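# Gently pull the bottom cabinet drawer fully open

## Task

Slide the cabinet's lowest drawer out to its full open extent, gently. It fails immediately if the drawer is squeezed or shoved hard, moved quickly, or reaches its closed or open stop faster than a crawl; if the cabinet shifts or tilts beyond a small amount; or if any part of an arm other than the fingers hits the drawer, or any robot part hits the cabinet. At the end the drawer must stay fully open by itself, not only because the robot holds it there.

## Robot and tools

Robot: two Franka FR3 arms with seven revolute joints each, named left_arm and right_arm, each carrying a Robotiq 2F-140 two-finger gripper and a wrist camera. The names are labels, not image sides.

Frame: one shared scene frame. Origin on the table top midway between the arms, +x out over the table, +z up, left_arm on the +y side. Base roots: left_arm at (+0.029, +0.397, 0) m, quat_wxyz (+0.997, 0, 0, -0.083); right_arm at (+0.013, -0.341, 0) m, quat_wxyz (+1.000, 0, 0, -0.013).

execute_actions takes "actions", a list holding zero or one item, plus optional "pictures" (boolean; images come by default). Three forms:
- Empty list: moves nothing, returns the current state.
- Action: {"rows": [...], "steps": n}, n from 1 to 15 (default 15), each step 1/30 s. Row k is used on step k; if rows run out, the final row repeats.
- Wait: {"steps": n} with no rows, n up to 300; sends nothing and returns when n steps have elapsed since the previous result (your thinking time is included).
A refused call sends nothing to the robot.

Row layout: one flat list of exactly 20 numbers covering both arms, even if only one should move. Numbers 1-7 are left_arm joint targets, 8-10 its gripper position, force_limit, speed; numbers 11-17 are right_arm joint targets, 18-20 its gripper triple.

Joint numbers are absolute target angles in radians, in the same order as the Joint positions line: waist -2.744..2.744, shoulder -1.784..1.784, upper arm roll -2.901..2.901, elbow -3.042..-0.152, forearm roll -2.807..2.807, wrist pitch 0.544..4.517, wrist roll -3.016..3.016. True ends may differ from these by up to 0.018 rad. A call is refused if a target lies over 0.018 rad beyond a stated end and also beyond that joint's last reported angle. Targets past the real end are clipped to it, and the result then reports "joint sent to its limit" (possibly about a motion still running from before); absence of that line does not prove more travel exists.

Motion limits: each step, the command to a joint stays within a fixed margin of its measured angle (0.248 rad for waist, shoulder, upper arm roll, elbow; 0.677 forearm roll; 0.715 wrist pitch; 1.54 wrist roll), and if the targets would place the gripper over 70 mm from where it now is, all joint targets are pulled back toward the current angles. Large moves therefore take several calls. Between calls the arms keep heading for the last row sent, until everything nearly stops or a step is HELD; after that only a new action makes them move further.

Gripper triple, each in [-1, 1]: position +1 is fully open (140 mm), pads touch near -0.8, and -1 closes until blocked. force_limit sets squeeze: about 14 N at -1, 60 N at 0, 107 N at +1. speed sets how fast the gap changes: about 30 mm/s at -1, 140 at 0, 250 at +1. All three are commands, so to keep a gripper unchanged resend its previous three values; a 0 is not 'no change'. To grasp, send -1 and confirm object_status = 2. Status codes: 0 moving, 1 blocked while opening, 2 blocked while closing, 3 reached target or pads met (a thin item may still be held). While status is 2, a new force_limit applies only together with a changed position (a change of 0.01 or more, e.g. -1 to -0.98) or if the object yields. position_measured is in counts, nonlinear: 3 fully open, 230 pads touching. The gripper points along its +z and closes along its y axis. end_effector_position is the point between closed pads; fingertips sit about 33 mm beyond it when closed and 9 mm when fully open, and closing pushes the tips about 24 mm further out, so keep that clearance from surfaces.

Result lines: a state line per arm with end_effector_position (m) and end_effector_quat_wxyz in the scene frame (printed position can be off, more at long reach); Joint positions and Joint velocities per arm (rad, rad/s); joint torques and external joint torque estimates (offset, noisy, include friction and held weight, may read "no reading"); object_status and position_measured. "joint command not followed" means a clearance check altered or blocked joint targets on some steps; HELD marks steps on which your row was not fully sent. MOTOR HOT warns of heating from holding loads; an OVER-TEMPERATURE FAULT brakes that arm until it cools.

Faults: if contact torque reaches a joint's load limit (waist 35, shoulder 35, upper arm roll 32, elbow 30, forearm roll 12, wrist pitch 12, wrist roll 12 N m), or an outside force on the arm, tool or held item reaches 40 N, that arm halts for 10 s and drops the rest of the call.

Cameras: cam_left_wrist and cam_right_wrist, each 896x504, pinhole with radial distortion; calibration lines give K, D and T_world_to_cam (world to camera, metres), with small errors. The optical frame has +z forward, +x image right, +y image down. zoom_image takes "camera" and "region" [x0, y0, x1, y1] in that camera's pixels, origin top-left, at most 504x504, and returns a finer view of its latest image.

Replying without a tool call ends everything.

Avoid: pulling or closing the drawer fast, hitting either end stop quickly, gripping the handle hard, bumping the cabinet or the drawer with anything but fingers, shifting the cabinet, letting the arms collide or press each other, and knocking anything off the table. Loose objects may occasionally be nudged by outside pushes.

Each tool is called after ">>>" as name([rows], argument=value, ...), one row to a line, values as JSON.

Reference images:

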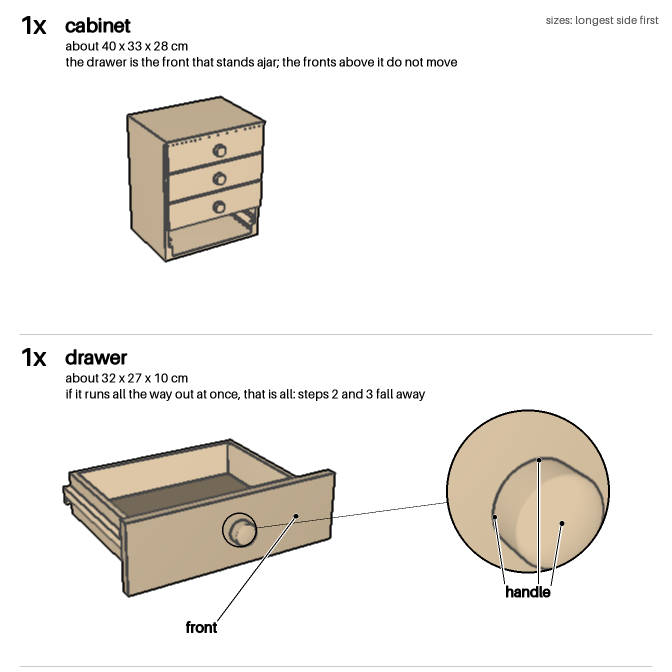

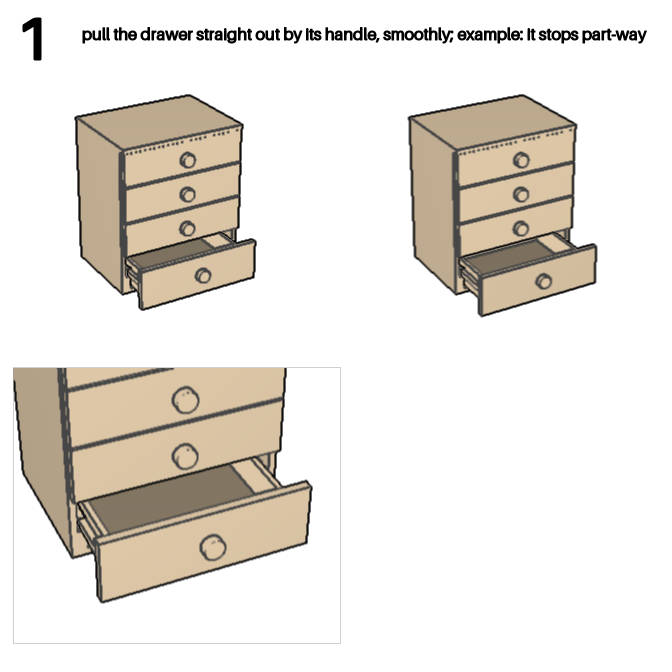

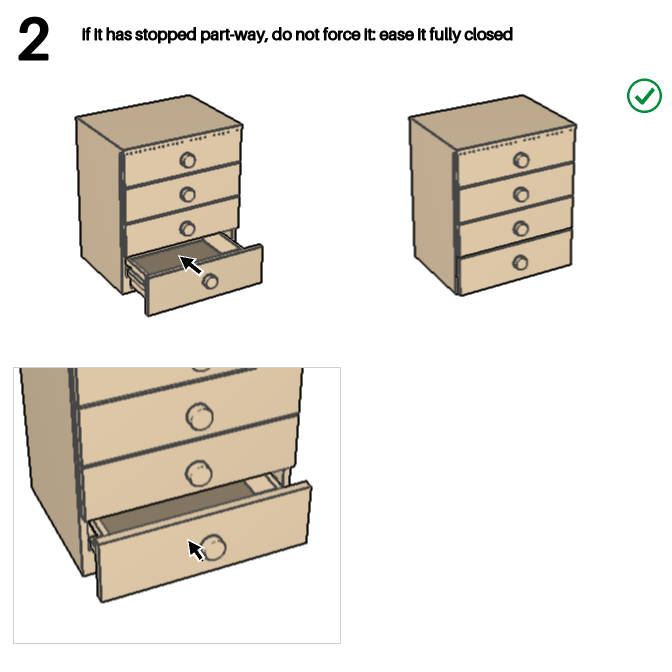

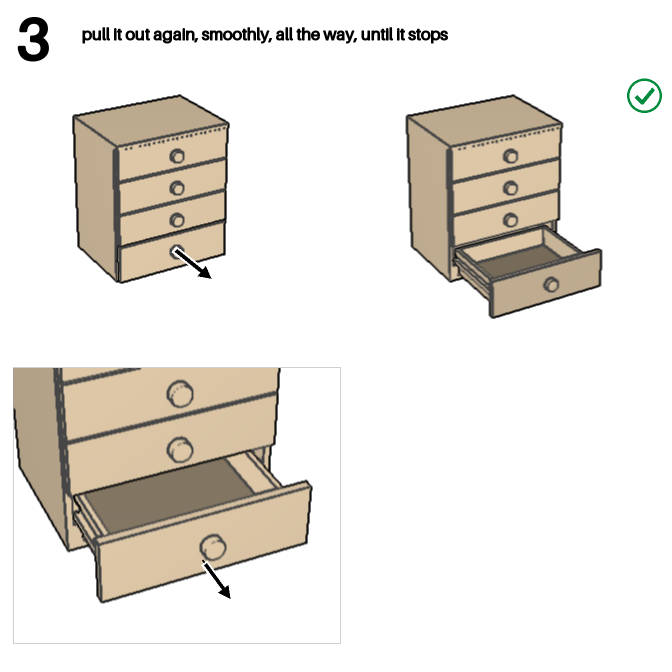

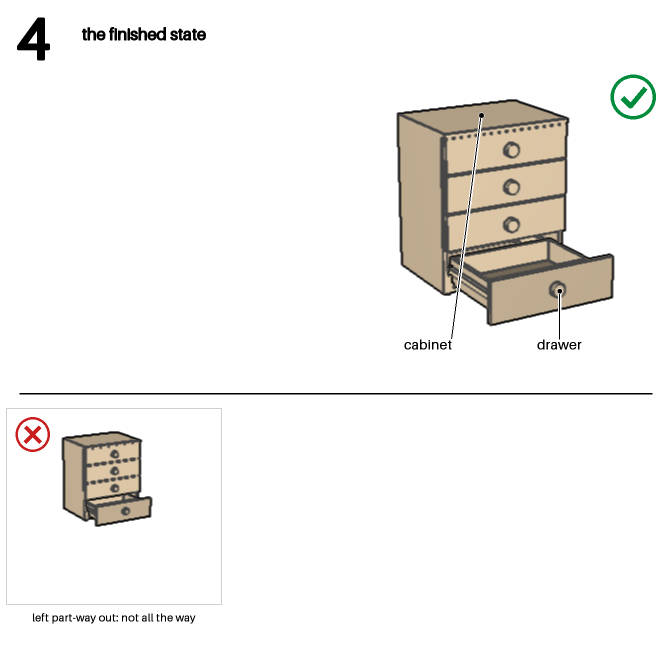

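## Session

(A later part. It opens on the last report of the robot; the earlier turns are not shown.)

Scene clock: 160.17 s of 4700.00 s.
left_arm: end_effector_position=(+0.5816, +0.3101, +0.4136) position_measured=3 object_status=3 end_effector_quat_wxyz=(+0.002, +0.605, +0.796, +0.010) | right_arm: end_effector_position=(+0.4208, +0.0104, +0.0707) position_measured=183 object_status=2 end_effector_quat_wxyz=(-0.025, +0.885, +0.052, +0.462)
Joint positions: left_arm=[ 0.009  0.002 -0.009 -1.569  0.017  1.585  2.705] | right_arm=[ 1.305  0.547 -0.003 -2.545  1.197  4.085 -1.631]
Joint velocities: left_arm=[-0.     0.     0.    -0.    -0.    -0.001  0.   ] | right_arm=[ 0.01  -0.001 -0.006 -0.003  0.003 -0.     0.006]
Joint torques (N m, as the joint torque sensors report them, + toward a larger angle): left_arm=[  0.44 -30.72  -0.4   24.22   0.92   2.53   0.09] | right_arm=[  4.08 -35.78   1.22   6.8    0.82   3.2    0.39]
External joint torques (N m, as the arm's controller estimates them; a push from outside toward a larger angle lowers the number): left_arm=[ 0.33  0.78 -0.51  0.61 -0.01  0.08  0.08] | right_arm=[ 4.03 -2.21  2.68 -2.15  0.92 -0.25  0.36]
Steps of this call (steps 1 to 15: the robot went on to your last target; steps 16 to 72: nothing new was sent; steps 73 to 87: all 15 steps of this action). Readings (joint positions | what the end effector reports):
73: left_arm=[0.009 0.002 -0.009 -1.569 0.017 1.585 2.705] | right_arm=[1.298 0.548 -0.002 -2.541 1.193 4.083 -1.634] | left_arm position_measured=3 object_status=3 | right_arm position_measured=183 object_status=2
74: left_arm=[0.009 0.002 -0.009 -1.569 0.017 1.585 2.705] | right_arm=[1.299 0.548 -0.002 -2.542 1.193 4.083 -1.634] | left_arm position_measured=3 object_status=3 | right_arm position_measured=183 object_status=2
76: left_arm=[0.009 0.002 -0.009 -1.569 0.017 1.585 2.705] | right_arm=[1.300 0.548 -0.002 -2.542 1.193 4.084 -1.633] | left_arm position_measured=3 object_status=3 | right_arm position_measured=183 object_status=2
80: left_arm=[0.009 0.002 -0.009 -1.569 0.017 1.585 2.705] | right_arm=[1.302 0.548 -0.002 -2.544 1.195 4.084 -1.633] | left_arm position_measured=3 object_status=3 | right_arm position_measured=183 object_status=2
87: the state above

Hit stop at 200 mm. Release and back off.

>>> execute_actions([
  {"rows":[[0.009,0.002,-0.009,-1.569,0.017,1.585,2.705,1,-1,0,1.307,0.546,0,-2.547,1.199,4.083,-1.625,-1,-1,-0.8],[0.009,0.002,-0.009,-1.569,0.017,1.585,2.705,1,-1,0,1.307,0.546,0,-2.547,1.199,4.083,-1.625,-1,-1,-0.8],[0.009,0.002,-0.009,-1.569,0.017,1.585,2.705,1,-1,0,1.307,0.546,0,-2.547,1.199,4.083,-1.625,0,-1,0]],"steps":15},
])

Scene clock: 161.40 s of 4700.00 s.
left_arm: end_effector_position=(+0.5816, +0.3101, +0.4136) position_measured=3 object_status=3 end_effector_quat_wxyz=(+0.002, +0.605, +0.796, +0.010) | right_arm: end_effector_position=(+0.4200, +0.0110, +0.0704) position_measured=129 object_status=0 end_effector_quat_wxyz=(-0.025, +0.885, +0.052, +0.462)
Joint positions: left_arm=[ 0.009  0.002 -0.009 -1.569  0.017  1.585  2.705] | right_arm=[ 1.306  0.547 -0.002 -2.545  1.197  4.084 -1.63 ]
Joint velocities: left_arm=[-0.002 -0.    -0.     0.001 -0.001 -0.001 -0.001] | right_arm=[-0.     0.001  0.001  0.     0.    -0.    -0.001]
Joint torques (N m, as the joint torque sensors report them, + toward a larger angle): left_arm=[  0.23 -30.68  -0.46  24.09   0.91   2.53   0.09] | right_arm=[  1.14 -35.06   0.63   8.37   0.01   3.13   0.3 ]
External joint torques (N m, as the arm's controller estimates them; a push from outside toward a larger angle lowers the number): left_arm=[ 0.41  0.77 -0.29  0.48  0.    0.07  0.09] | right_arm=[ 1.2  -1.55  2.16 -0.58  0.15 -0.3   0.28]
Steps of this call (steps 1 to 15: the robot went on to your last target; steps 16 to 22: nothing new was sent; steps 23 to 37: all 15 steps of this action). Readings (joint positions | what the end effector reports):
23: left_arm=[0.009 0.002 -0.009 -1.569 0.017 1.585 2.705] | right_arm=[1.305 0.547 -0.004 -2.545 1.197 4.084 -1.630] | left_arm position_measured=3 object_status=3 | right_arm position_measured=183 object_status=2
24: left_arm=[0.009 0.002 -0.009 -1.569 0.017 1.585 2.705] | right_arm=[1.305 0.547 -0.004 -2.545 1.197 4.084 -1.630] | left_arm position_measured=3 object_status=3 | right_arm position_measured=183 object_status=2
26: left_arm=[0.009 0.002 -0.009 -1.569 0.017 1.585 2.705] | right_arm=[1.305 0.547 -0.003 -2.545 1.197 4.084 -1.630] | left_arm position_measured=3 object_status=3 | right_arm position_measured=183 object_status=0
30: left_arm=[0.009 0.002 -0.009 -1.569 0.017 1.585 2.705] | right_arm=[1.306 0.547 -0.002 -2.545 1.197 4.084 -1.630] | left_arm position_measured=3 object_status=3 | right_arm position_measured=147 object_status=0
37: the state above
camera_calibration (this result's frames):
cam_left_wrist: T_world_to_cam=[[0.999796, 0.0200184, -0.00276379, -0.581557], [0.0197661, -0.940271, 0.339854, 0.149476], [0.00420462, -0.339839, -0.940474, 0.686962], [0, 0, 0, 1]] pos_world=[0.575596, 0.385646, 0.593662]
cam_right_wrist: T_world_to_cam=[[0.0932298, -0.992026, -0.0848052, -0.0141639], [-0.821991, -0.0286266, -0.568781, 0.404819], [0.561818, 0.122736, -0.818105, 0.0153739], [0, 0, 0, 1]] pos_world=[0.32544, -0.00434926, 0.241629]

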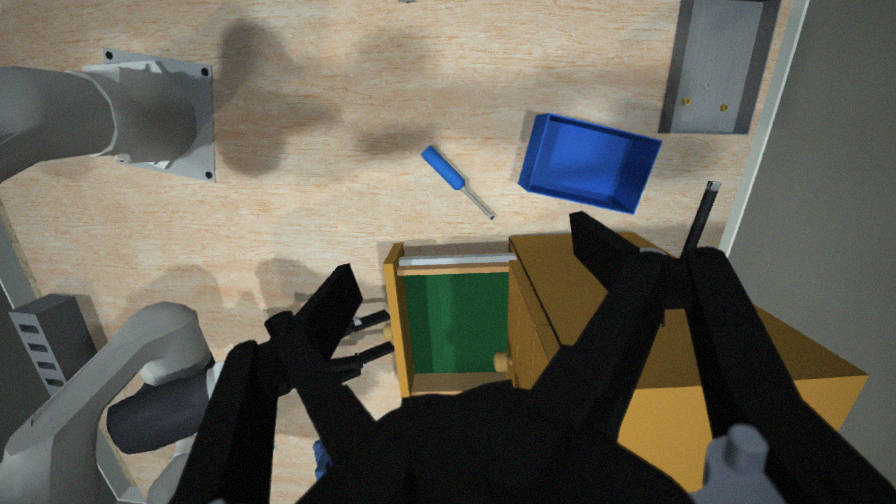

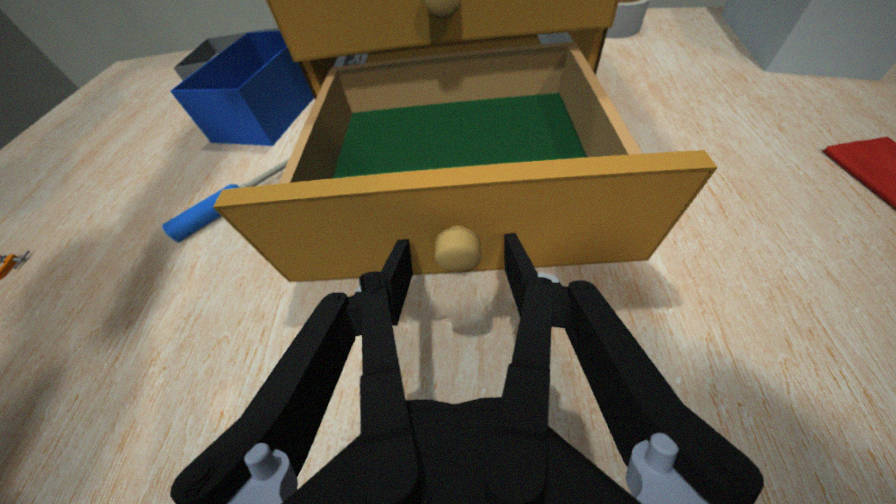

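>>> finished_scene(scene=1)

The scene is finished: the task was done.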